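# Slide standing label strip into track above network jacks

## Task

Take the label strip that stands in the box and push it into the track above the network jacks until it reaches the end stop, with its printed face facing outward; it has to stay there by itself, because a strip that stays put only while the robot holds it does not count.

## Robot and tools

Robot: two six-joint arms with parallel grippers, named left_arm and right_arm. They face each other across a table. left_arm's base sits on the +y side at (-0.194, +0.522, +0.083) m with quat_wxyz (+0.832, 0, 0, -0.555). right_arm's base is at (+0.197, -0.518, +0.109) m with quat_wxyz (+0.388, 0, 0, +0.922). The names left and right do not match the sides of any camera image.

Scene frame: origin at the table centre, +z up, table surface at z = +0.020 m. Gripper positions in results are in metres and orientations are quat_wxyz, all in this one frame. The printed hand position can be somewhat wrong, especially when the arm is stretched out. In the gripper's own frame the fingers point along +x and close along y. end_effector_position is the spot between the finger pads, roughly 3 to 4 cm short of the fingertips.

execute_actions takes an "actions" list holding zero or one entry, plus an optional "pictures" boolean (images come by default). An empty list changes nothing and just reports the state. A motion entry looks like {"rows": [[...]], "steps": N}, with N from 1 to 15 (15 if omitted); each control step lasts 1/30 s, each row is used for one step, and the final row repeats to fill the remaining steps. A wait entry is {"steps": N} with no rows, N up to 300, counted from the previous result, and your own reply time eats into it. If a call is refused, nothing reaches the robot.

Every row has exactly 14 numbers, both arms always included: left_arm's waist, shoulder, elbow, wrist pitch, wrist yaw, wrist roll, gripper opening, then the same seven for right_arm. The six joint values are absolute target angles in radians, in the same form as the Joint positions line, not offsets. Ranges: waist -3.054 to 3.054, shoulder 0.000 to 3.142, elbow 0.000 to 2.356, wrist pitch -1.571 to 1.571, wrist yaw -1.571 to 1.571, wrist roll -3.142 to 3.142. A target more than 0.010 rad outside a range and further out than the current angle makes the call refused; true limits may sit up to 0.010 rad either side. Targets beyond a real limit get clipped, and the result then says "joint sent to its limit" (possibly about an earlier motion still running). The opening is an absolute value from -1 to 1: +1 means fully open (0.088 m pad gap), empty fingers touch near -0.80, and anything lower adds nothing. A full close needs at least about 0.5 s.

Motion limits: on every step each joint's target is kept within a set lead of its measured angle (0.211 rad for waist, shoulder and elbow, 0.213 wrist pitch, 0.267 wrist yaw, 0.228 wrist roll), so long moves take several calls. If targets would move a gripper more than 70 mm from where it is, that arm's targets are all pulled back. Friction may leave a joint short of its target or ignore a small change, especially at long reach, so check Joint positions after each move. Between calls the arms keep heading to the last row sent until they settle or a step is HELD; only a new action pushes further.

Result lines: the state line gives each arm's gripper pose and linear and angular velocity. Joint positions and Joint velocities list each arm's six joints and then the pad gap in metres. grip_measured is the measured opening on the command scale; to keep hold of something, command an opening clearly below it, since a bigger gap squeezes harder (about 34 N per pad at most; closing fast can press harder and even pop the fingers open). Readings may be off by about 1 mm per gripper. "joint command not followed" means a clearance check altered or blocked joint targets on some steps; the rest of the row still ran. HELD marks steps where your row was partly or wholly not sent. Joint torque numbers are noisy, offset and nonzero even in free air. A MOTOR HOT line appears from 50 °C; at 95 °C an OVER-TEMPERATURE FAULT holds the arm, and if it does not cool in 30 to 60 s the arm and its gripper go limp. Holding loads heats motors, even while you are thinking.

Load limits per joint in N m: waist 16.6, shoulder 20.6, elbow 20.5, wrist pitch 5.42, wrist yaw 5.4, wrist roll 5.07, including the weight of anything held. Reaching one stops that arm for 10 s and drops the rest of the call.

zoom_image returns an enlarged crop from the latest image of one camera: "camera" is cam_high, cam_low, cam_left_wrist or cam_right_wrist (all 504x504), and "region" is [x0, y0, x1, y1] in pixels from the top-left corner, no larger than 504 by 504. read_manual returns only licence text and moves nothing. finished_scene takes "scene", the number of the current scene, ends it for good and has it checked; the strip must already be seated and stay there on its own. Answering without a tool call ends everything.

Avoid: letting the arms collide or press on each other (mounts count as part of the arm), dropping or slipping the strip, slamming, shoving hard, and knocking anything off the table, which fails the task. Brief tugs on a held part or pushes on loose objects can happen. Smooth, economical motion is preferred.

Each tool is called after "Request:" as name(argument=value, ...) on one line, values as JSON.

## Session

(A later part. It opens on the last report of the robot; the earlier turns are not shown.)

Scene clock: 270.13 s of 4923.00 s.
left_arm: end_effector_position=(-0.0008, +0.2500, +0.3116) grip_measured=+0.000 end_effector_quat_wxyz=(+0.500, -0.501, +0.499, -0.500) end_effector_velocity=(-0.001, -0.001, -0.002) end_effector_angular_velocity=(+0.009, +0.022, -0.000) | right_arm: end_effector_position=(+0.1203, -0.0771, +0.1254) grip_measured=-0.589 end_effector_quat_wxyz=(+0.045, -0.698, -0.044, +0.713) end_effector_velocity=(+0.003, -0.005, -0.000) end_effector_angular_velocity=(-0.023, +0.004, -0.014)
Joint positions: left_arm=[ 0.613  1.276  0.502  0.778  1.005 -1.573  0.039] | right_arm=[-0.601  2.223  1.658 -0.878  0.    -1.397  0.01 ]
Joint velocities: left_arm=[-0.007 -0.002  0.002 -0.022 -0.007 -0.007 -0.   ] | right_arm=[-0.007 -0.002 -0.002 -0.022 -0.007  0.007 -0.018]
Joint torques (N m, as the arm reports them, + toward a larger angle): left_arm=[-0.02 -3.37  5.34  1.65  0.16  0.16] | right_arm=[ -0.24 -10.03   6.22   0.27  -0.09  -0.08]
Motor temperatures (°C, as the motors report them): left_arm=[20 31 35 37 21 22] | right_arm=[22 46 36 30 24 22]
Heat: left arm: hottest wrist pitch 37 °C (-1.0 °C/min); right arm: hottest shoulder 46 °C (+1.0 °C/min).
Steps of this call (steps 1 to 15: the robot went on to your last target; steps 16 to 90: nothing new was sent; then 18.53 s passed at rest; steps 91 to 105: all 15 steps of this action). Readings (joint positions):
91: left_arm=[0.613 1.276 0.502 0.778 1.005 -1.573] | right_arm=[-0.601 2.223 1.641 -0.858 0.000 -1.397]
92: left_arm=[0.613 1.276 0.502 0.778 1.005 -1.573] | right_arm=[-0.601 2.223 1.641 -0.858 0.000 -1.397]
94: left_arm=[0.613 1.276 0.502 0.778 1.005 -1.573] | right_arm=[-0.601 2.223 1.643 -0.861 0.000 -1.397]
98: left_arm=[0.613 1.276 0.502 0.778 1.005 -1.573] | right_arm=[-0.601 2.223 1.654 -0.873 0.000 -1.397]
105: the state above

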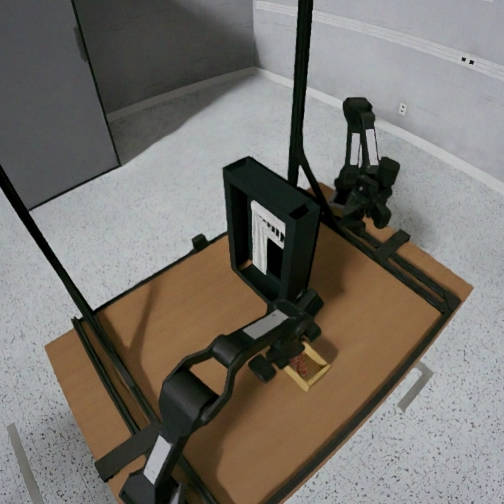

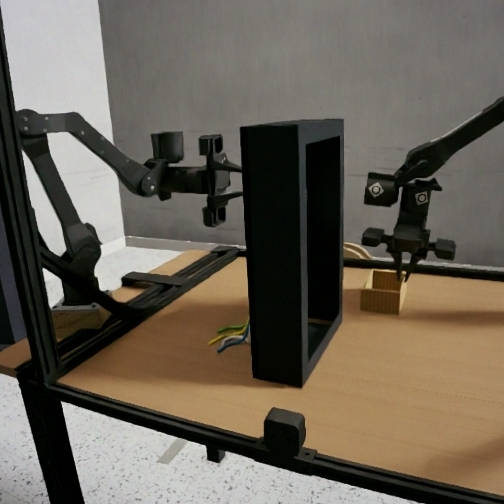

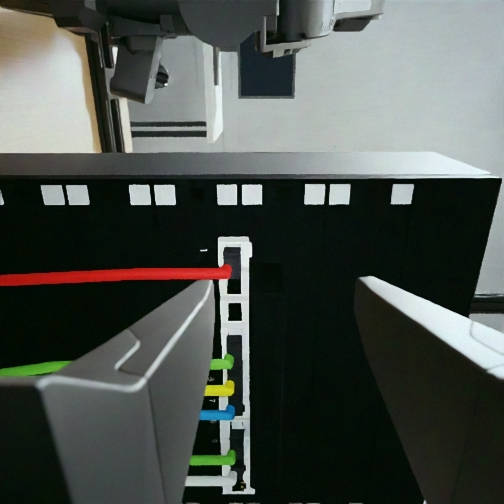

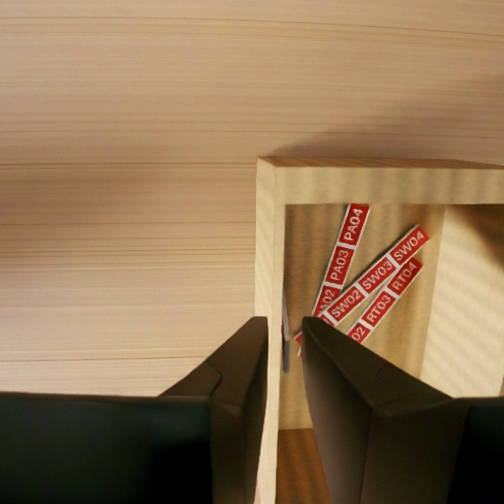

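Request:
execute_actions(actions=[{"rows":[[0.615,1.275,0.502,0.779,1.01,-1.571,0,-0.603,2.232,1.66,-0.88,0,-1.40,-0.645],[0.615,1.275,0.502,0.779,1.01,-1.571,0,-0.603,2.232,1.66,-0.88,0,-1.40,-0.67],[0.615,1.275,0.502,0.779,1.01,-1.571,0,-0.603,2.232,1.66,-0.88,0,-1.40,-0.695],[0.615,1.275,0.502,0.779,1.01,-1.571,0,-0.603,2.232,1.66,-0.88,0,-1.40,-0.72],[0.615,1.275,0.502,0.779,1.01,-1.571,0,-0.603,2.232,1.66,-0.88,0,-1.40,-0.74],[0.615,1.275,0.502,0.779,1.01,-1.571,0,-0.603,2.232,1.66,-0.88,0,-1.40,-0.76],[0.615,1.275,0.502,0.779,1.01,-1.571,0,-0.603,2.232,1.66,-0.88,0,-1.40,-0.78],[0.615,1.275,0.502,0.779,1.01,-1.571,0,-0.603,2.232,1.66,-0.88,0,-1.40,-0.80],[0.615,1.275,0.502,0.779,1.01,-1.571,0,-0.603,2.232,1.66,-0.88,0,-1.40,-0.83],[0.615,1.275,0.502,0.779,1.01,-1.571,0,-0.603,2.232,1.66,-0.88,0,-1.40,-0.86],[0.615,1.275,0.502,0.779,1.01,-1.571,0,-0.603,2.232,1.66,-0.88,0,-1.40,-0.89],[0.615,1.275,0.502,0.779,1.01,-1.571,0,-0.603,2.232,1.66,-0.88,0,-1.40,-0.92],[0.615,1.275,0.502,0.779,1.01,-1.571,0,-0.603,2.232,1.66,-0.88,0,-1.40,-0.95]],"steps":15}], pictures=false)

Scene clock: 282.57 s of 4923.00 s.
left_arm: end_effector_position=(-0.0008, +0.2500, +0.3116) grip_measured=+0.000 end_effector_quat_wxyz=(+0.500, -0.501, +0.499, -0.500) end_effector_velocity=(+0.002, +0.000, +0.000) end_effector_angular_velocity=(+0.001, +0.009, +0.020) | right_arm: end_effector_position=(+0.1203, -0.0771, +0.1253) grip_measured=-0.778 end_effector_quat_wxyz=(+0.045, -0.698, -0.044, +0.713) end_effector_velocity=(+0.000, -0.000, -0.001) end_effector_angular_velocity=(+0.001, +0.007, +0.006)
Joint positions: left_arm=[ 0.613  1.276  0.502  0.778  1.005 -1.573  0.039] | right_arm=[-0.601  2.223  1.659 -0.878  0.    -1.397  0.001]
Joint velocities: left_arm=[-0.002 -0.007 -0.002 -0.007 -0.022 -0.007 -0.   ] | right_arm=[-0.002 -0.002 -0.007  0.007 -0.007 -0.007 -0.   ]
Joint torques (N m, as the arm reports them, + toward a larger angle): left_arm=[ 0.11 -3.43  5.39  1.59  0.18  0.18] | right_arm=[ -0.23 -10.09   5.13   0.28  -0.09  -0.09]
Motor temperatures (°C, as the motors report them): left_arm=[20 31 35 37 21 22] | right_arm=[22 46 37 30 24 22]
Heat: left arm: hottest wrist pitch 37 °C (+0.0 °C/min); right arm: hottest shoulder 46 °C (-3.0 °C/min).
Steps of this call (steps 1 to 15: the robot went on to your last target; steps 16 to 90: nothing new was sent; then 8.93 s passed at rest; steps 91 to 105: all 15 steps of this action). Readings (joint positions):
91: left_arm=[0.613 1.276 0.502 0.778 1.005 -1.573] | right_arm=[-0.601 2.223 1.659 -0.878 0.000 -1.397]
92: left_arm=[0.613 1.276 0.502 0.778 1.005 -1.573] | right_arm=[-0.601 2.223 1.659 -0.878 0.000 -1.397]
94: left_arm=[0.613 1.276 0.502 0.778 1.005 -1.573] | right_arm=[-0.601 2.223 1.659 -0.878 0.000 -1.397]
98: left_arm=[0.613 1.276 0.502 0.778 1.005 -1.573] | right_arm=[-0.601 2.223 1.659 -0.878 0.000 -1.397]
105: the state above

Request:
execute_actions(actions=[{"rows":[[0.615,1.275,0.502,0.779,1.01,-1.571,0,-0.603,2.20,1.68,-0.89,0,-1.40,-0.95],[0.615,1.275,0.502,0.779,1.01,-1.571,0,-0.603,2.195,1.692,-0.905,0,-1.40,-0.95],[0.615,1.275,0.502,0.779,1.01,-1.571,0,-0.603,2.189,1.707,-0.925,0,-1.40,-0.95],[0.615,1.275,0.502,0.779,1.01,-1.571,0,-0.603,2.182,1.725,-0.95,0,-1.40,-0.95],[0.615,1.275,0.502,0.779,1.01,-1.571,0,-0.603,2.175,1.745,-0.977,0,-1.40,-0.95],[0.615,1.275,0.502,0.779,1.01,-1.571,0,-0.603,2.168,1.766,-1.005,0,-1.40,-0.95],[0.615,1.275,0.502,0.779,1.01,-1.571,0,-0.603,2.161,1.788,-1.035,0,-1.40,-0.95],[0.615,1.275,0.502,0.779,1.01,-1.571,0,-0.603,2.157,1.812,-1.062,0,-1.40,-0.95],[0.615,1.275,0.502,0.779,1.01,-1.571,0,-0.603,2.153,1.836,-1.09,0,-1.40,-0.95],[0.615,1.275,0.502,0.779,1.01,-1.571,0,-0.603,2.15,1.86,-1.117,0,-1.40,-0.95],[0.615,1.275,0.502,0.779,1.01,-1.571,0,-0.603,2.148,1.884,-1.143,0,-1.40,-0.95],[0.615,1.275,0.502,0.779,1.01,-1.571,0,-0.603,2.146,1.906,-1.167,0,-1.40,-0.95],[0.615,1.275,0.502,0.779,1.01,-1.571,0,-0.603,2.145,1.925,-1.188,0,-1.40,-0.95],[0.615,1.275,0.502,0.779,1.01,-1.571,0,-0.603,2.144,1.94,-1.204,0,-1.40,-0.95],[0.615,1.275,0.502,0.779,1.01,-1.571,0,-0.603,2.144,1.95,-1.215,0,-1.40,-0.95]],"steps":15}], pictures=false)

Request:
execute_actions(actions=[{"rows":[[0.615,1.275,0.502,0.779,1.01,-1.571,0,-0.603,2.144,1.95,-1.215,0,-1.40,-0.95],[0.615,1.275,0.502,0.779,1.01,-1.571,0,-0.603,2.144,1.95,-1.215,0,-1.40,-0.95],[0.615,1.275,0.502,0.779,1.01,-1.571,0,-0.603,2.144,1.95,-1.215,0,-1.40,-0.95],[0.615,1.275,0.502,0.779,1.01,-1.571,0,-0.603,2.144,1.95,-1.215,0,-1.40,-0.95],[0.615,1.275,0.502,0.779,1.01,-1.571,0,-0.603,2.144,1.95,-1.215,0,-1.40,-0.95],[0.615,1.275,0.502,0.779,1.01,-1.571,0,-0.603,2.144,1.95,-1.215,0,-1.40,-0.95],[0.615,1.275,0.502,0.779,1.01,-1.571,0,-0.603,2.144,1.95,-1.215,0,-1.40,-0.95],[0.615,1.275,0.502,0.779,1.01,-1.571,0,-0.603,2.144,1.95,-1.215,0,-1.40,-0.95],[0.615,1.275,0.502,0.779,1.01,-1.571,0,-0.603,2.144,1.95,-1.215,0,-1.40,-0.95],[0.615,1.275,0.502,0.779,1.01,-1.571,0,-0.603,2.174,1.94,-1.215,0,-1.40,-0.95]],"steps":12}])

Scene clock: 309.50 s of 4923.00 s.
left_arm: end_effector_position=(-0.0008, +0.2501, +0.3118) grip_measured=+0.000 end_effector_quat_wxyz=(+0.501, -0.501, +0.498, -0.500) end_effector_velocity=(-0.000, -0.000, -0.007) end_effector_angular_velocity=(+0.017, +0.020, +0.005) | right_arm: end_effector_position=(+0.1199, -0.0737, +0.2098) grip_measured=-0.778 end_effector_quat_wxyz=(+0.049, -0.697, -0.049, +0.714) end_effector_velocity=(+0.002, +0.002, +0.179) end_effector_angular_velocity=(+0.110, +0.011, +0.004)
Joint positions: left_arm=[ 0.614  1.275  0.502  0.778  1.006 -1.572  0.039] | right_arm=[-0.601  2.164  1.903 -1.167  0.    -1.398  0.001]
Joint velocities: left_arm=[-0.002  0.002 -0.007 -0.022 -0.007  0.007 -0.   ] | right_arm=[-0.002 -0.115  0.515 -0.52   0.007 -0.007 -0.   ]
Joint torques (N m, as the arm reports them, + toward a larger angle): left_arm=[ 0.15 -3.44  5.38  1.57  0.15  0.13] | right_arm=[ -0.19 -12.58   5.87   0.22  -0.09  -0.06]
Motor temperatures (°C, as the motors report them): left_arm=[20 31 35 37 21 22] | right_arm=[22 47 37 29 24 22]
Heat: left arm: hottest wrist pitch 37 °C (+0.0 °C/min); right arm: hottest shoulder 47 °C (+0.0 °C/min).
Steps of this call (steps 1 to 15: the robot went on to your last target; steps 16 to 793: nothing new was sent; steps 794 to 808: all 15 steps of this action). Readings (joint positions):
794: left_arm=[0.614 1.275 0.502 0.778 1.006 -1.572] | right_arm=[-0.601 2.227 1.660 -0.880 0.000 -1.398]
795: left_arm=[0.614 1.275 0.502 0.778 1.006 -1.572] | right_arm=[-0.601 2.227 1.663 -0.885 0.000 -1.398]
797: left_arm=[0.614 1.275 0.502 0.778 1.006 -1.572] | right_arm=[-0.601 2.226 1.679 -0.910 0.000 -1.398]
801: left_arm=[0.614 1.275 0.502 0.778 1.006 -1.572] | right_arm=[-0.601 2.208 1.743 -0.999 0.000 -1.398]
808: the state above

Scene clock: 309.90 s of 4923.00 s.
left_arm: end_effector_position=(-0.0008, +0.2501, +0.3118) grip_measured=+0.000 end_effector_quat_wxyz=(+0.501, -0.501, +0.498, -0.500) end_effector_velocity=(-0.002, -0.001, +0.002) end_effector_angular_velocity=(-0.007, -0.018, +0.000) | right_arm: end_effector_position=(+0.1202, -0.0757, +0.2218) grip_measured=-0.778 end_effector_quat_wxyz=(+0.049, -0.697, -0.049, +0.714) end_effector_velocity=(+0.003, -0.006, +0.000) end_effector_angular_velocity=(-0.020, -0.014, +0.018)
Joint positions: left_arm=[ 0.614  1.275  0.502  0.778  1.006 -1.572  0.039] | right_arm=[-0.601  2.157  1.938 -1.212  0.    -1.398  0.001]
Joint velocities: left_arm=[-0.007 -0.007 -0.002  0.007 -0.007  0.007 -0.   ] | right_arm=[-0.002 -0.007 -0.007 -0.022  0.007 -0.022  0.   ]
Joint torques (N m, as the arm reports them, + toward a larger angle): left_arm=[ 0.17 -3.39  5.29  1.55  0.16  0.11] | right_arm=[-0.21 -9.32  5.58  0.26 -0.09 -0.06]
Motor temperatures (°C, as the motors report them): left_arm=[20 31 35 37 21 22] | right_arm=[22 47 37 29 24 22]
Heat: left arm: hottest wrist pitch 37 °C (+0.0 °C/min); right arm: hottest shoulder 47 °C (+0.0 °C/min).
Steps of this call (steps 1 to 12: all 12 steps of this action). Readings (joint positions):
1: left_arm=[0.614 1.275 0.502 0.778 1.006 -1.572] | right_arm=[-0.601 2.161 1.917 -1.182 0.000 -1.398]
2: left_arm=[0.614 1.275 0.502 0.778 1.006 -1.572] | right_arm=[-0.601 2.159 1.927 -1.191 0.000 -1.398]
4: left_arm=[0.614 1.275 0.502 0.778 1.006 -1.572] | right_arm=[-0.601 2.157 1.937 -1.203 0.000 -1.398]
8: left_arm=[0.614 1.275 0.502 0.778 1.006 -1.572] | right_arm=[-0.601 2.157 1.938 -1.212 0.000 -1.398]
12: the state above

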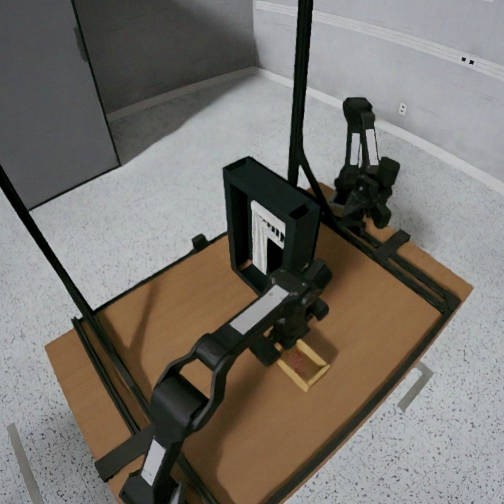

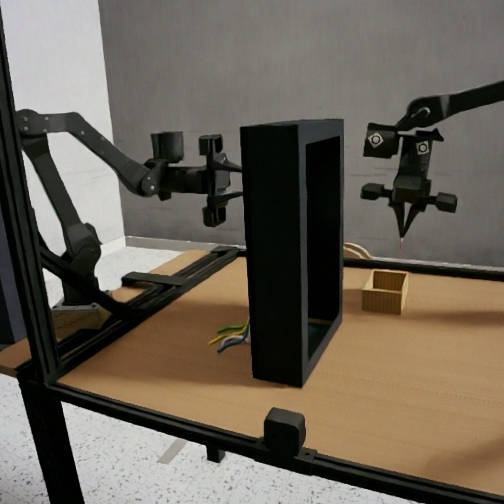

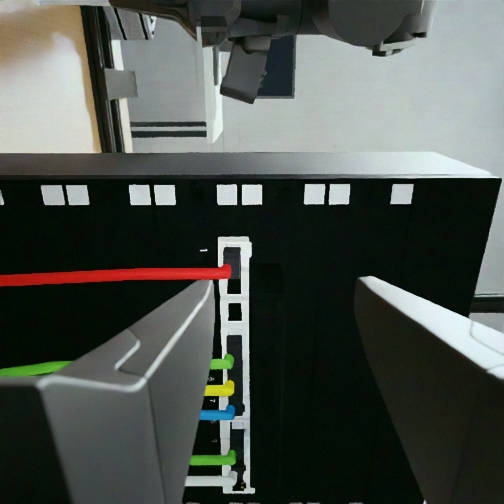

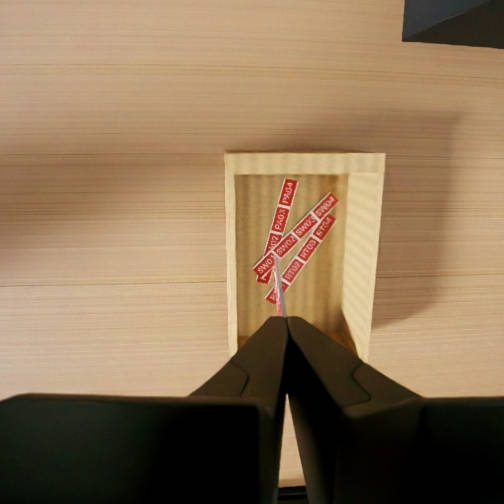

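Request:
execute_actions(actions=[{"rows":[[0.615,1.28,0.51,0.775,0.98,-1.53,-0.05,-0.61,2.15,1.935,-1.205,0,-1.36,-0.95],[0.615,1.29,0.52,0.77,0.93,-1.47,-0.05,-0.62,2.14,1.93,-1.19,0,-1.30,-0.95],[0.613,1.30,0.535,0.76,0.86,-1.405,-0.1,-0.63,2.132,1.925,-1.175,0,-1.23,-0.95],[0.61,1.315,0.55,0.75,0.78,-1.34,-0.1,-0.645,2.125,1.92,-1.155,0,-1.16,-0.95],[0.606,1.33,0.57,0.74,0.70,-1.275,-0.15,-0.66,2.118,1.913,-1.135,0,-1.09,-0.95],[0.60,1.35,0.59,0.73,0.62,-1.21,-0.15,-0.675,2.111,1.906,-1.11,0,-1.02,-0.95],[0.594,1.37,0.615,0.715,0.54,-1.145,-0.2,-0.69,2.104,1.899,-1.085,0,-0.95,-0.95],[0.587,1.395,0.64,0.70,0.46,-1.08,-0.2,-0.705,2.097,1.892,-1.06,0,-0.88,-0.95],[0.58,1.42,0.67,0.685,0.38,-1.015,-0.2,-0.72,2.09,1.885,-1.035,0,-0.81,-0.95],[0.57,1.45,0.70,0.665,0.30,-0.95,-0.2,-0.735,2.084,1.878,-1.01,0,-0.74,-0.95],[0.56,1.48,0.735,0.645,0.23,-0.885,-0.2,-0.75,2.078,1.871,-0.985,0,-0.67,-0.95],[0.55,1.51,0.77,0.625,0.17,-0.82,-0.2,-0.765,2.072,1.864,-0.96,0,-0.60,-0.95],[0.54,1.545,0.805,0.605,0.12,-0.755,-0.2,-0.78,2.067,1.857,-0.935,0,-0.53,-0.95],[0.528,1.58,0.845,0.58,0.08,-0.69,-0.2,-0.795,2.062,1.85,-0.91,0,-0.46,-0.95],[0.515,1.615,0.885,0.555,0.05,-0.625,-0.2,-0.81,2.058,1.843,-0.885,0,-0.39,-0.95]],"steps":15}], pictures=false)

Request:
execute_actions(actions=[{"rows":[[0.50,1.655,0.93,0.53,0.03,-0.555,-0.2,-0.822,2.054,1.837,-0.862,0,-0.31,-0.95],[0.485,1.695,0.975,0.505,0.015,-0.485,-0.2,-0.834,2.05,1.831,-0.84,0,-0.23,-0.95],[0.47,1.735,1.02,0.48,0.005,-0.415,-0.2,-0.844,2.047,1.826,-0.82,0,-0.15,-0.95],[0.455,1.775,1.065,0.455,0,-0.345,-0.2,-0.853,2.044,1.821,-0.80,0,-0.07,-0.95],[0.44,1.815,1.11,0.43,-0.005,-0.275,-0.2,-0.86,2.042,1.817,-0.785,0,0.01,-0.95],[0.425,1.855,1.155,0.405,-0.005,-0.205,-0.2,-0.866,2.04,1.814,-0.772,0,0.09,-0.95],[0.41,1.895,1.20,0.38,-0.005,-0.135,-0.2,-0.87,2.04,1.812,-0.764,0,0.17,-0.95],[0.397,1.93,1.24,0.357,-0.005,-0.065,-0.2,-0.871,2.04,1.811,-0.76,0,0.25,-0.95],[0.385,1.965,1.275,0.337,-0.005,0.005,-0.2,-0.871,2.04,1.811,-0.76,0,0.33,-0.95],[0.374,1.995,1.305,0.32,-0.005,0.075,-0.2,-0.871,2.04,1.811,-0.76,0,0.41,-0.95],[0.365,2.02,1.33,0.305,-0.005,0.145,-0.2,-0.871,2.04,1.811,-0.76,0,0.49,-0.95],[0.358,2.04,1.352,0.293,-0.005,0.215,-0.2,-0.871,2.04,1.811,-0.76,0,0.57,-0.95],[0.353,2.053,1.368,0.285,-0.005,0.285,-0.2,-0.871,2.04,1.811,-0.76,0,0.65,-0.95],[0.349,2.062,1.378,0.28,-0.005,0.355,-0.2,-0.871,2.045,1.811,-0.76,0,0.74,-0.95],[0.347,2.066,1.385,0.277,-0.005,0.416,-0.2,-0.871,2.065,1.815,-0.76,0,0.821,-0.95]],"steps":15}], pictures=false)

Request:
execute_actions(actions=[{"steps":25}])

Scene clock: 370.37 s of 4923.00 s.
left_arm: end_effector_position=(+0.1493, +0.2417, +0.3028) grip_measured=-0.197 end_effector_quat_wxyz=(+0.855, -0.339, +0.205, -0.334) end_effector_velocity=(+0.271, -0.110, -0.083) end_effector_angular_velocity=(+1.819, -1.027, +0.837) | right_arm: end_effector_position=(+0.1963, -0.0287, +0.2449) grip_measured=-0.778 end_effector_quat_wxyz=(+0.450, -0.545, +0.202, +0.678) end_effector_velocity=(+0.217, +0.105, +0.078) end_effector_angular_velocity=(+0.715, +0.785, -2.244)
Joint positions: left_arm=[ 0.549  1.521  0.782  0.612  0.169 -0.786  0.029] | right_arm=[-0.772  2.093  1.871 -0.948  0.    -0.589  0.001]
Joint velocities: left_arm=[-0.31   0.969  1.101 -0.696 -1.399  1.941 -0.002] | right_arm=[-0.452 -0.173 -0.198  0.74  -0.022  1.956 -0.   ]
Joint torques (N m, as the arm reports them, + toward a larger angle): left_arm=[-0.95 -3.77  6.76  1.62 -0.08  0.12] | right_arm=[ -0.18 -13.56   4.56   0.94  -0.08   0.08]
Motor temperatures (°C, as the motors report them): left_arm=[20 31 35 37 21 22] | right_arm=[22 48 37 29 24 22]
Heat: left arm: hottest wrist pitch 37 °C (+0.0 °C/min); right arm: hottest shoulder 48 °C (+1.0 °C/min).
Steps of this call (steps 1 to 15: the robot went on to your last target; steps 16 to 1799: nothing new was sent; steps 1800 to 1814: all 15 steps of this action). Readings (joint positions):
1800: left_arm=[0.614 1.276 0.501 0.778 1.006 -1.565] | right_arm=[-0.602 2.167 1.938 -1.214 0.000 -1.394]
1801: left_arm=[0.614 1.276 0.501 0.778 0.994 -1.543] | right_arm=[-0.603 2.167 1.938 -1.212 0.000 -1.373]
1803: left_arm=[0.613 1.283 0.510 0.768 0.917 -1.461] | right_arm=[-0.610 2.165 1.935 -1.189 0.000 -1.289]
1807: left_arm=[0.602 1.337 0.573 0.731 0.648 -1.233] | right_arm=[-0.656 2.143 1.914 -1.117 0.000 -1.046]
1814: the state above

Scene clock: 370.87 s of 4923.00 s.
left_arm: end_effector_position=(+0.1907, +0.1095, +0.2304) grip_measured=-0.200 end_effector_quat_wxyz=(+0.887, +0.164, +0.141, -0.407) end_effector_velocity=(-0.024, -0.132, -0.128) end_effector_angular_velocity=(+1.442, -1.111, -0.931) | right_arm: end_effector_position=(+0.2479, -0.0064, +0.2598) grip_measured=-0.778 end_effector_quat_wxyz=(+0.700, -0.193, +0.464, +0.508) end_effector_velocity=(-0.002, +0.000, -0.001) end_effector_angular_velocity=(+0.107, +1.050, -1.632)
Joint positions: left_arm=[0.356 2.025 1.333 0.298 0.002 0.193 0.029] | right_arm=[-0.872  2.064  1.822 -0.765  0.     0.388  0.001]
Joint velocities: left_arm=[-0.193  0.471  0.413 -0.242 -0.007  1.941 -0.   ] | right_arm=[-0.002 -0.002 -0.007  0.007 -0.022  1.941 -0.   ]
Joint torques (N m, as the arm reports them, + toward a larger angle): left_arm=[ 0.59 -8.23  7.05  1.65 -0.26  0.06] | right_arm=[  0.04 -11.63   5.31   1.21  -0.01   0.09]
Motor temperatures (°C, as the motors report them): left_arm=[20 31 35 37 21 22] | right_arm=[22 48 37 29 24 22]
Heat: left arm: hottest wrist pitch 37 °C (+0.0 °C/min); right arm: hottest shoulder 48 °C (+1.0 °C/min).
Steps of this call (steps 1 to 15: all 15 steps of this action). Readings (joint positions):
1: left_arm=[0.538 1.554 0.820 0.589 0.127 -0.721] | right_arm=[-0.787 2.088 1.864 -0.924 0.000 -0.524]
2: left_arm=[0.526 1.590 0.861 0.565 0.093 -0.656] | right_arm=[-0.800 2.083 1.858 -0.900 0.000 -0.459]
4: left_arm=[0.498 1.665 0.946 0.517 0.047 -0.525] | right_arm=[-0.826 2.076 1.846 -0.855 0.000 -0.328]
8: left_arm=[0.438 1.821 1.123 0.419 0.010 -0.264] | right_arm=[-0.863 2.067 1.828 -0.789 0.000 -0.068]
15: the state above

Scene clock: 371.70 s of 4923.00 s.
left_arm: end_effector_position=(+0.1911, +0.1000, +0.2271) grip_measured=-0.200 end_effector_quat_wxyz=(+0.861, +0.263, +0.098, -0.425) end_effector_velocity=(+0.001, +0.001, +0.002) end_effector_angular_velocity=(-0.013, +0.004, +0.026) | right_arm: end_effector_position=(+0.2479, -0.0061, +0.2598) grip_measured=-0.778 end_effector_quat_wxyz=(+0.725, -0.039, +0.562, +0.397) end_effector_velocity=(+0.005, -0.002, -0.001) end_effector_angular_velocity=(-0.008, -0.009, -0.005)
Joint positions: left_arm=[0.345 2.055 1.373 0.278 0.    0.414 0.029] | right_arm=[-0.872  2.064  1.821 -0.763 -0.     0.818  0.001]
Joint velocities: left_arm=[-0.002 -0.002 -0.002  0.007 -0.022 -0.022 -0.   ] | right_arm=[-0.007 -0.002 -0.002 -0.007  0.007 -0.007 -0.   ]
Joint torques (N m, as the arm reports them, + toward a larger angle): left_arm=[ 0.18 -7.64  6.8   1.62 -0.14  0.1 ] | right_arm=[  0.05 -11.08   5.33   1.17   0.01   0.07]
Motor temperatures (°C, as the motors report them): left_arm=[20 31 35 37 21 22] | right_arm=[22 48 37 29 24 22]
Heat: left arm: hottest wrist pitch 37 °C (+0.0 °C/min); right arm: hottest shoulder 48 °C (+1.0 °C/min).
Steps of this call (steps 1 to 25: the robot went on to your last target). Readings (joint positions):
1: left_arm=[0.351 2.038 1.345 0.291 0.002 0.258] | right_arm=[-0.872 2.064 1.821 -0.764 0.000 0.454]
2: left_arm=[0.348 2.046 1.352 0.286 0.002 0.309] | right_arm=[-0.872 2.064 1.821 -0.764 0.000 0.518]
4: left_arm=[0.345 2.054 1.359 0.281 0.002 0.366] | right_arm=[-0.872 2.064 1.821 -0.763 0.000 0.649]
8: left_arm=[0.345 2.055 1.370 0.280 0.000 0.404] | right_arm=[-0.872 2.064 1.821 -0.763 -0.000 0.783]
25: the state above

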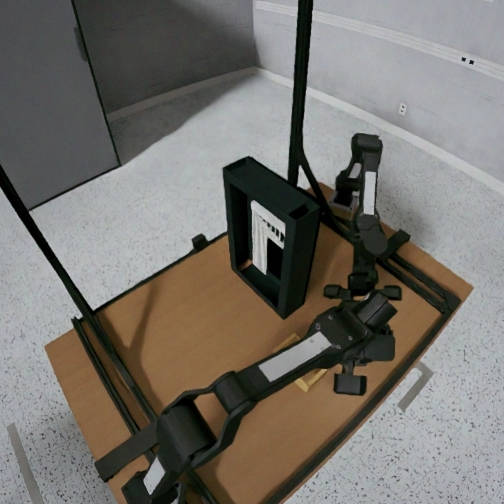

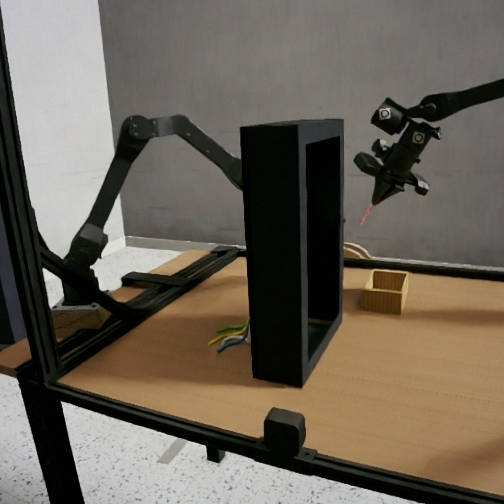

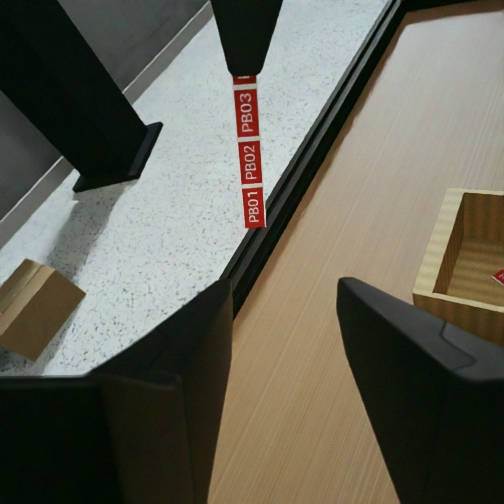

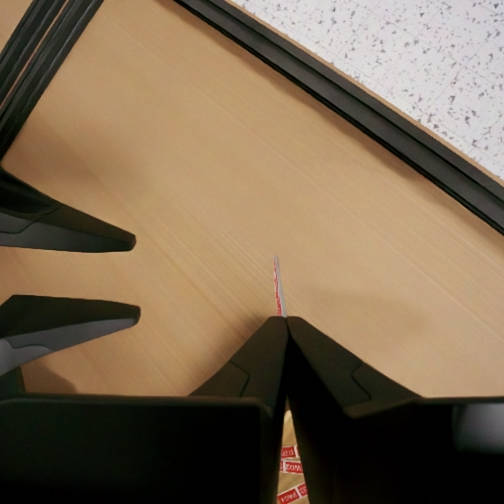

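Request:
execute_actions(actions=[])

Scene clock: 388.00 s of 4923.00 s.
left_arm: end_effector_position=(+0.1916, +0.0998, +0.2266) grip_measured=-0.200 end_effector_quat_wxyz=(+0.861, +0.264, +0.099, -0.425) end_effector_velocity=(-0.001, +0.001, -0.001) end_effector_angular_velocity=(+0.003, +0.008, +0.007) | right_arm: end_effector_position=(+0.2478, -0.0063, +0.2590) grip_measured=-0.778 end_effector_quat_wxyz=(+0.724, -0.039, +0.562, +0.397) end_effector_velocity=(-0.001, -0.007, -0.004) end_effector_angular_velocity=(-0.037, -0.002, +0.020)
Joint positions: left_arm=[ 0.345  2.057  1.375  0.278 -0.     0.414  0.029] | right_arm=[-0.872  2.065  1.82  -0.763 -0.     0.819  0.001]
Joint velocities: left_arm=[-0.002 -0.002 -0.002 -0.007 -0.007 -0.007 -0.   ] | right_arm=[-0.002 -0.002 -0.002 -0.037 -0.007 -0.022 -0.001]
Joint torques (N m, as the arm reports them, + toward a larger angle): left_arm=[ 0.06 -7.9   6.59  1.67 -0.15  0.08] | right_arm=[  0.02 -11.12   5.48   1.15   0.01   0.05]
Motor temperatures (°C, as the motors report them): left_arm=[20 35 36 37 21 22] | right_arm=[22 50 37 31 24 22]
Heat: left arm: hottest wrist pitch 37 °C (+0.0 °C/min); right arm: hottest shoulder 50 °C (+3.0 °C/min). Fold the right arm in close to its base before you think long.
MOTOR HOT: a motor of the right arm reached 50 °C. Now the hottest motor of the right arm, joint 2 (shoulder), reports 50 °C. The temperature limit of the motors' drives, at which the controller stops that arm, is 95 °C. To cool a motor, set the load down, stop pushing, or move to a pose that needs little force.
Steps of this call (steps 1 to 15: the robot went on to your last target; steps 16 to 489: nothing new was sent). Readings (joint positions):
1: left_arm=[0.345 2.055 1.373 0.278 0.000 0.414] | right_arm=[-0.872 2.064 1.821 -0.763 -0.000 0.818]
2: left_arm=[0.345 2.055 1.373 0.278 0.000 0.414] | right_arm=[-0.872 2.064 1.821 -0.763 -0.000 0.818]
4: left_arm=[0.345 2.055 1.373 0.278 0.000 0.414] | right_arm=[-0.872 2.064 1.821 -0.763 -0.000 0.818]
8: left_arm=[0.345 2.055 1.373 0.278 0.000 0.414] | right_arm=[-0.872 2.064 1.821 -0.763 -0.000 0.818]
489: the state above
All arms were judged still, so your last target was given up. Only a new action makes them travel on or press farther. Fingers that are still opening or closing keep moving.

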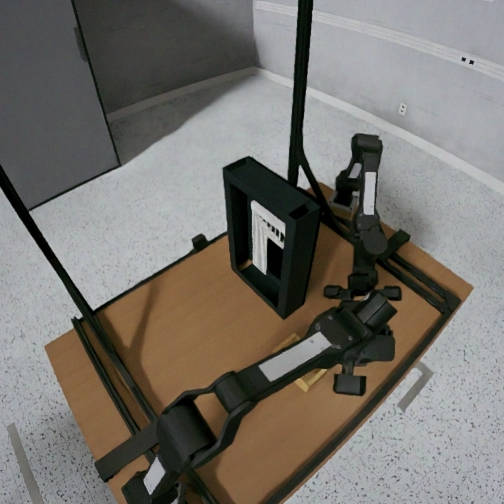

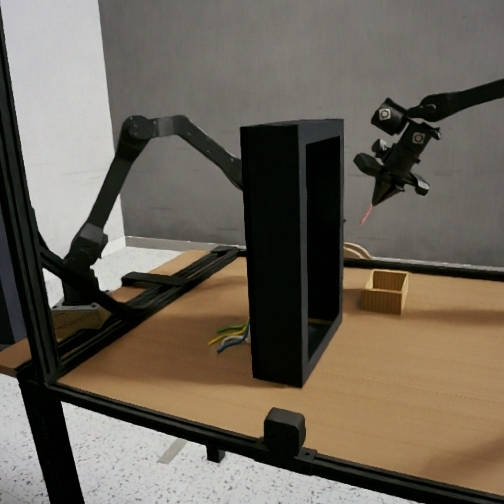

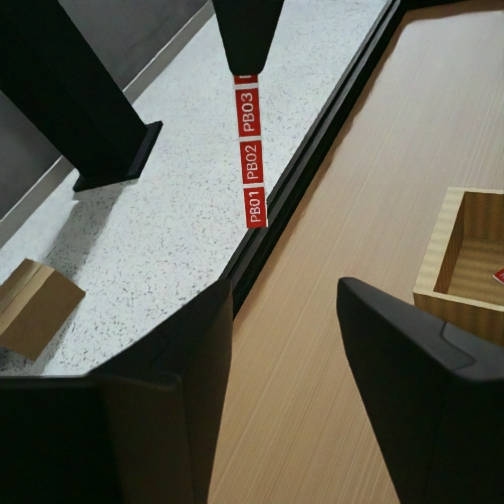

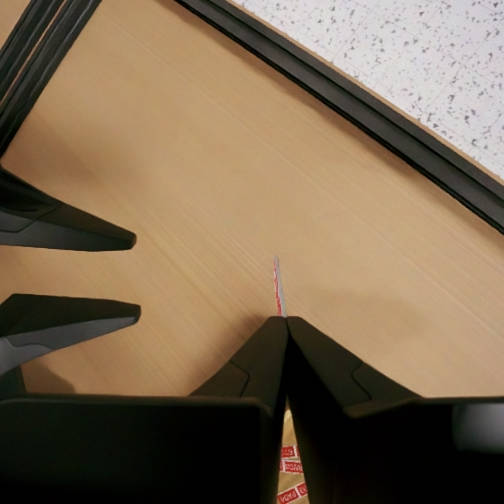

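Request:
execute_actions(actions=[{"rows":[[0.348,2.085,1.41,0.268,-0.005,0.40,-0.2,-0.871,2.067,1.815,-0.76,0,0.821,-0.95],[0.349,2.10,1.435,0.26,-0.005,0.39,-0.2,-0.871,2.067,1.815,-0.76,0,0.821,-0.95],[0.35,2.115,1.455,0.253,-0.005,0.38,-0.2,-0.871,2.067,1.815,-0.76,0,0.821,-0.95],[0.351,2.13,1.48,0.245,-0.005,0.37,-0.2,-0.871,2.067,1.815,-0.76,0,0.821,-0.95],[0.352,2.145,1.50,0.238,-0.005,0.36,-0.2,-0.871,2.067,1.815,-0.76,0,0.821,-0.95],[0.353,2.16,1.52,0.232,-0.005,0.35,-0.2,-0.871,2.067,1.815,-0.76,0,0.821,-0.95],[0.354,2.172,1.54,0.226,-0.005,0.345,-0.2,-0.871,2.067,1.815,-0.76,0,0.821,-0.95],[0.354,2.182,1.557,0.22,-0.005,0.341,-0.2,-0.871,2.067,1.815,-0.76,0,0.821,-0.95]],"steps":15}])

Scene clock: 413.07 s of 4923.00 s.
left_arm: end_effector_position=(+0.2152, +0.0805, +0.2247) grip_measured=-0.200 end_effector_quat_wxyz=(+0.871, +0.233, +0.114, -0.418) end_effector_velocity=(+0.003, -0.004, +0.003) end_effector_angular_velocity=(-0.017, +0.008, +0.013) | right_arm: end_effector_position=(+0.2476, -0.0065, +0.2581) grip_measured=-0.778 end_effector_quat_wxyz=(+0.724, -0.040, +0.563, +0.396) end_effector_velocity=(+0.000, +0.001, +0.001) end_effector_angular_velocity=(+0.008, +0.002, +0.008)
Joint positions: left_arm=[ 0.353  2.166  1.539  0.222 -0.001  0.344  0.029] | right_arm=[-0.872  2.066  1.818 -0.762 -0.     0.819  0.001]
Joint velocities: left_arm=[-0.002  0.012  0.027 -0.007 -0.007 -0.022 -0.   ] | right_arm=[-0.002 -0.002 -0.002  0.007 -0.007 -0.007 -0.   ]
Joint torques (N m, as the arm reports them, + toward a larger angle): left_arm=[ 0.16 -7.96  7.01  1.57 -0.11 -0.02] | right_arm=[  0.01 -11.02   5.64   1.12   0.02   0.03]
Motor temperatures (°C, as the motors report them): left_arm=[20 38 37 38 21 22] | right_arm=[22 51 37 32 24 22]
Heat: left arm: hottest shoulder 38 °C (+1.0 °C/min); right arm: hottest shoulder 51 °C (+4.0 °C/min). Fold the right arm in close to its base before you think long.
MOTOR HOT: still on. Now the hottest motor of the right arm, joint 2 (shoulder), reports 51 °C; a drive's own limit is 95 °C.
Steps of this call (steps 1 to 737: nothing new was sent; steps 738 to 752: all 15 steps of this action). Readings (joint positions):
738: left_arm=[0.346 2.060 1.379 0.276 -0.001 0.414] | right_arm=[-0.872 2.066 1.818 -0.762 -0.000 0.819]
739: left_arm=[0.346 2.064 1.387 0.271 -0.001 0.409] | right_arm=[-0.872 2.066 1.818 -0.762 -0.000 0.819]
741: left_arm=[0.346 2.082 1.418 0.262 -0.001 0.393] | right_arm=[-0.872 2.066 1.818 -0.762 -0.000 0.819]
745: left_arm=[0.350 2.133 1.499 0.238 -0.001 0.359] | right_arm=[-0.872 2.066 1.818 -0.762 -0.000 0.819]
752: the state above

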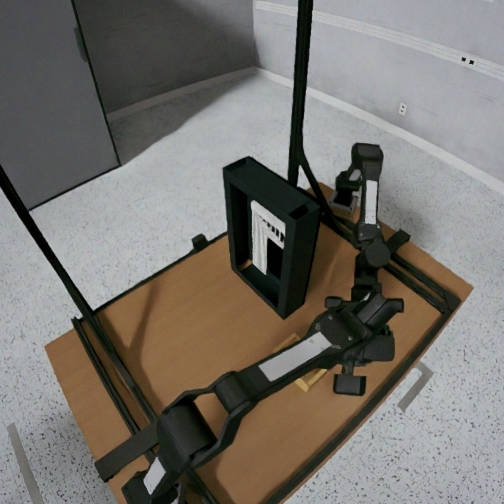

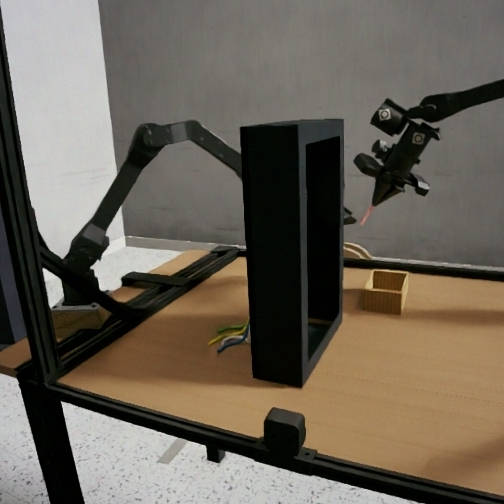

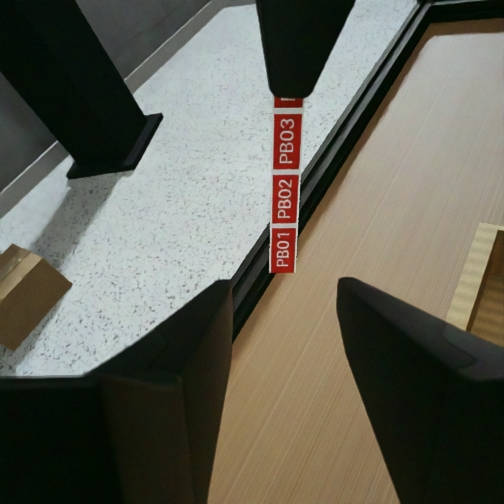

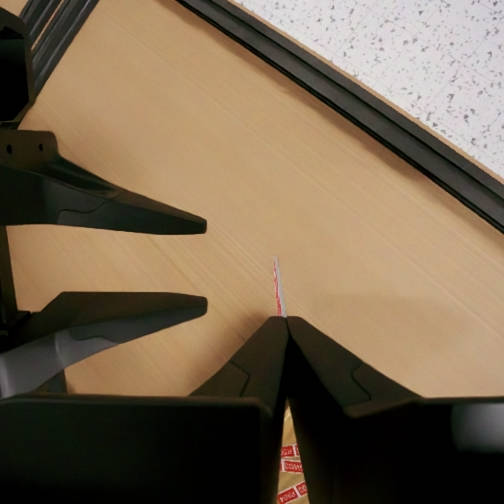

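Request:
execute_actions(actions=[{"rows":[[0.352,2.195,1.575,0.215,-0.005,0.35,-0.2,-0.871,2.067,1.815,-0.76,0,0.821,-0.95],[0.351,2.21,1.595,0.209,-0.005,0.355,-0.2,-0.871,2.067,1.815,-0.76,0,0.821,-0.95],[0.35,2.225,1.617,0.203,-0.005,0.358,-0.2,-0.871,2.067,1.815,-0.76,0,0.821,-0.95],[0.349,2.24,1.638,0.197,-0.005,0.358,-0.2,-0.871,2.067,1.815,-0.76,0,0.821,-0.95],[0.348,2.255,1.66,0.191,-0.005,0.358,-0.2,-0.871,2.067,1.815,-0.76,0,0.821,-0.95],[0.348,2.27,1.68,0.185,-0.005,0.358,-0.2,-0.871,2.067,1.815,-0.76,0,0.821,-0.95],[0.348,2.285,1.701,0.179,-0.005,0.358,-0.2,-0.871,2.067,1.815,-0.76,0,0.821,-0.95],[0.348,2.297,1.718,0.174,-0.005,0.358,-0.2,-0.871,2.067,1.815,-0.76,0,0.821,-0.95]],"steps":15}], pictures=false)

Request:
execute_actions(actions=[{"steps":10}])

Scene clock: 433.60 s of 4923.00 s.
left_arm: end_effector_position=(+0.2329, +0.0586, +0.2163) grip_measured=-0.200 end_effector_quat_wxyz=(+0.869, +0.238, +0.112, -0.419) end_effector_velocity=(+0.006, +0.001, -0.005) end_effector_angular_velocity=(+0.016, -0.006, +0.020) | right_arm: end_effector_position=(+0.2474, -0.0065, +0.2571) grip_measured=-0.778 end_effector_quat_wxyz=(+0.724, -0.040, +0.563, +0.396) end_effector_velocity=(+0.002, -0.002, -0.001) end_effector_angular_velocity=(-0.008, -0.009, -0.000)
Joint positions: left_arm=[ 0.35   2.281  1.7    0.176 -0.001  0.356  0.029] | right_arm=[-0.872  2.067  1.817 -0.762 -0.     0.82   0.001]
Joint velocities: left_arm=[ 0.002  0.022  0.022 -0.007 -0.022  0.007  0.   ] | right_arm=[-0.002 -0.002 -0.002 -0.007  0.007 -0.007 -0.   ]
Joint torques (N m, as the arm reports them, + toward a larger angle): left_arm=[-0.09 -8.73  7.58  1.64 -0.12  0.07] | right_arm=[  0.03 -11.12   5.74   1.11   0.01   0.02]
Motor temperatures (°C, as the motors report them): left_arm=[20 40 38 38 21 22] | right_arm=[22 52 37 32 24 22]
Heat: left arm: hottest shoulder 40 °C (+3.0 °C/min); right arm: hottest shoulder 52 °C (+4.0 °C/min). Fold the right arm in close to its base before you think long.
MOTOR HOT: still on. Now the hottest motor of the right arm, joint 2 (shoulder), reports 52 °C; a drive's own limit is 95 °C.
Steps of this call (steps 1 to 15: the robot went on to your last target; steps 16 to 601: nothing new was sent; steps 602 to 616: all 15 steps of this action). Readings (joint positions):
602: left_arm=[0.353 2.171 1.548 0.220 -0.001 0.343] | right_arm=[-0.872 2.067 1.817 -0.762 -0.000 0.820]
603: left_arm=[0.353 2.174 1.554 0.217 -0.001 0.344] | right_arm=[-0.872 2.067 1.817 -0.762 -0.000 0.820]
605: left_arm=[0.353 2.192 1.582 0.210 -0.001 0.350] | right_arm=[-0.872 2.067 1.817 -0.762 -0.000 0.820]
609: left_arm=[0.351 2.243 1.660 0.190 -0.001 0.354] | right_arm=[-0.872 2.067 1.817 -0.762 -0.000 0.820]
616: the state above

Scene clock: 433.93 s of 4923.00 s.
left_arm: end_effector_position=(+0.2336, +0.0579, +0.2184) grip_measured=-0.200 end_effector_quat_wxyz=(+0.869, +0.238, +0.110, -0.419) end_effector_velocity=(-0.002, +0.001, -0.004) end_effector_angular_velocity=(+0.014, +0.018, +0.007) | right_arm: end_effector_position=(+0.2474, -0.0065, +0.2571) grip_measured=-0.778 end_effector_quat_wxyz=(+0.724, -0.040, +0.563, +0.396) end_effector_velocity=(-0.001, -0.004, -0.005) end_effector_angular_velocity=(-0.028, -0.007, +0.005)
Joint positions: left_arm=[ 0.35   2.282  1.705  0.176 -0.001  0.356  0.029] | right_arm=[-0.872  2.067  1.817 -0.762 -0.     0.82   0.001]
Joint velocities: left_arm=[-0.002 -0.002 -0.002 -0.022 -0.007 -0.007  0.   ] | right_arm=[ 0.002  0.002 -0.002 -0.022  0.007 -0.007 -0.   ]
Joint torques (N m, as the arm reports them, + toward a larger angle): left_arm=[-0.09 -8.68  7.03  1.6  -0.09  0.1 ] | right_arm=[  0.01 -11.13   5.73   1.11   0.01   0.02]
Motor temperatures (°C, as the motors report them): left_arm=[20 40 38 38 21 22] | right_arm=[22 52 37 32 24 22]
Heat: left arm: hottest shoulder 40 °C (+3.0 °C/min); right arm: hottest shoulder 52 °C (+4.0 °C/min). Fold the right arm in close to its base before you think long.
MOTOR HOT: still on. Now the hottest motor of the right arm, joint 2 (shoulder), reports 52 °C; a drive's own limit is 95 °C.
Steps of this call (steps 1 to 10: the robot went on to your last target). Readings (joint positions):
1: left_arm=[0.350 2.282 1.700 0.176 -0.001 0.356] | right_arm=[-0.872 2.067 1.817 -0.762 -0.000 0.820]
2: left_arm=[0.350 2.282 1.701 0.176 -0.001 0.356] | right_arm=[-0.872 2.067 1.817 -0.762 -0.000 0.820]
4: left_arm=[0.350 2.282 1.703 0.176 -0.001 0.356] | right_arm=[-0.872 2.067 1.817 -0.762 -0.000 0.820]
8: left_arm=[0.350 2.282 1.705 0.176 -0.001 0.356] | right_arm=[-0.872 2.067 1.817 -0.762 -0.000 0.820]
10: the state above

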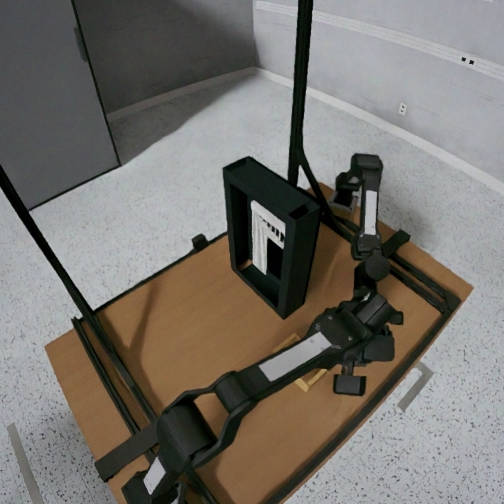

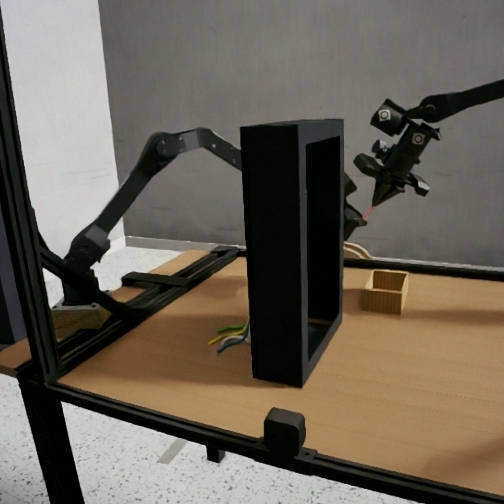

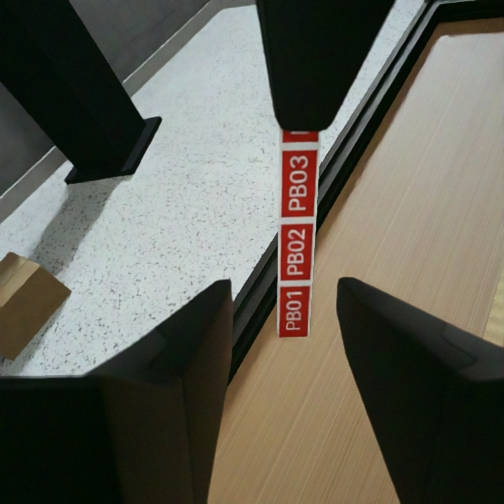

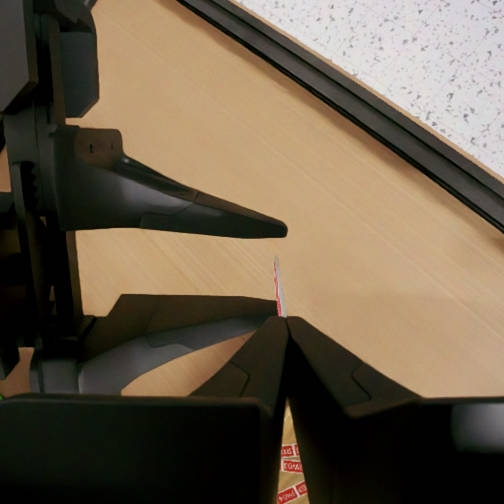

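Request:
execute_actions(actions=[{"rows":[[0.3445,2.303,1.726,0.158,-0.005,0.358,-0.42,-0.871,2.067,1.815,-0.76,0,0.821,-0.95]],"steps":15}])

Request:
zoom_image(camera="cam_right_wrist", region=[220, 200, 340, 320])

Scene clock: 443.13 s of 4923.00 s.
left_arm: end_effector_position=(+0.2321, +0.0567, +0.2163) grip_measured=-0.419 end_effector_quat_wxyz=(+0.867, +0.240, +0.115, -0.421) end_effector_velocity=(-0.003, +0.002, -0.007) end_effector_angular_velocity=(+0.024, +0.027, +0.007) | right_arm: end_effector_position=(+0.2474, -0.0066, +0.2568) grip_measured=-0.778 end_effector_quat_wxyz=(+0.724, -0.040, +0.564, +0.396) end_effector_velocity=(-0.000, -0.003, -0.002) end_effector_angular_velocity=(-0.012, +0.004, +0.008)
Joint positions: left_arm=[ 0.347  2.285  1.712  0.16  -0.002  0.356  0.018] | right_arm=[-0.872  2.067  1.817 -0.762 -0.     0.82   0.001]
Joint velocities: left_arm=[-0.002 -0.002 -0.002 -0.037 -0.007 -0.007 -0.   ] | right_arm=[-0.002 -0.002 -0.007 -0.007 -0.007 -0.007 -0.   ]
Joint torques (N m, as the arm reports them, + toward a larger angle): left_arm=[-0.12 -8.49  7.21  1.6  -0.08  0.1 ] | right_arm=[  0.   -11.18   5.82   1.09   0.01   0.02]
Motor temperatures (°C, as the motors report them): left_arm=[20 41 38 38 21 22] | right_arm=[22 53 37 32 24 22]
Heat: left arm: hottest shoulder 41 °C (+4.0 °C/min); right arm: hottest shoulder 53 °C (+4.0 °C/min). Fold the right arm in close to its base before you think long.
MOTOR HOT: still on. Now the hottest motor of the right arm, joint 2 (shoulder), reports 53 °C; a drive's own limit is 95 °C.
Steps of this call (steps 1 to 15: the robot went on to your last target; steps 16 to 261: nothing new was sent; steps 262 to 276: all 15 steps of this action). Readings (joint positions):
262: left_arm=[0.350 2.283 1.707 0.173 -0.001 0.356] | right_arm=[-0.872 2.067 1.817 -0.762 -0.000 0.820]
263: left_arm=[0.349 2.283 1.709 0.168 -0.001 0.356] | right_arm=[-0.872 2.067 1.817 -0.762 -0.000 0.820]
265: left_arm=[0.348 2.284 1.711 0.164 -0.001 0.356] | right_arm=[-0.872 2.067 1.817 -0.762 -0.000 0.820]
269: left_arm=[0.347 2.285 1.712 0.160 -0.002 0.356] | right_arm=[-0.872 2.067 1.817 -0.762 -0.000 0.820]
276: the state above

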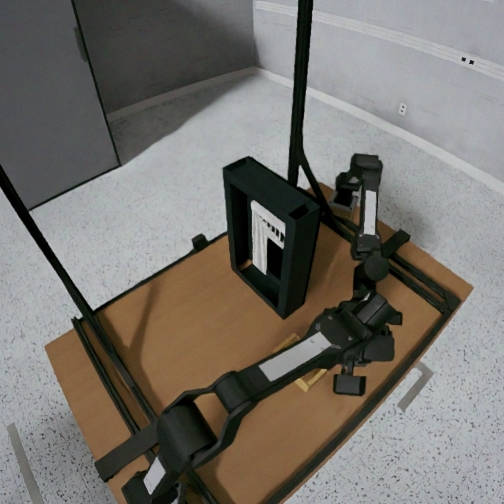

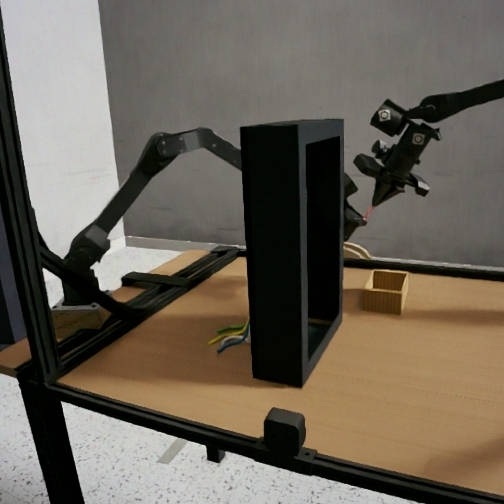

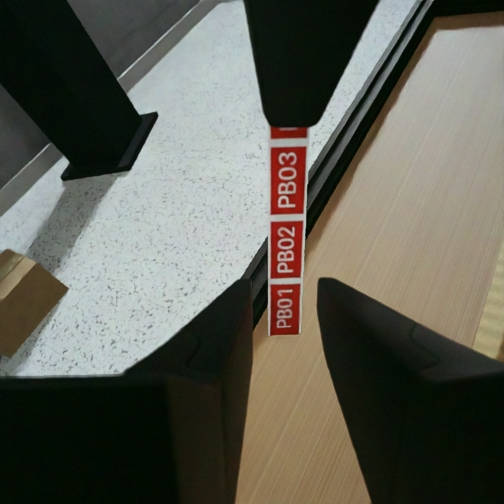

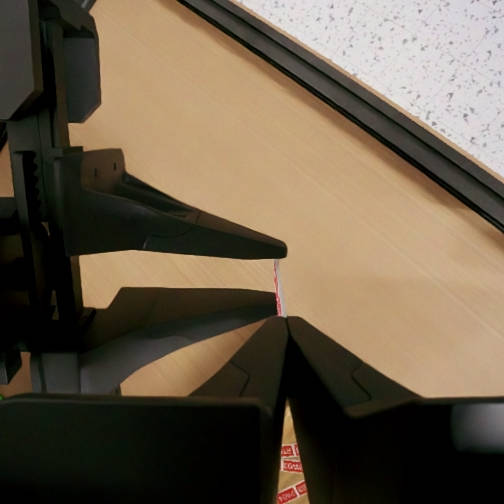

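Region (220, 200, 340, 320) of cam_right_wrist's 504x504 image, scaled by 4.200, with more detail than that image has.

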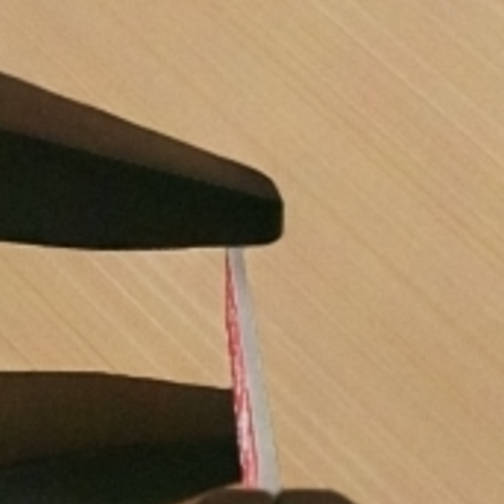

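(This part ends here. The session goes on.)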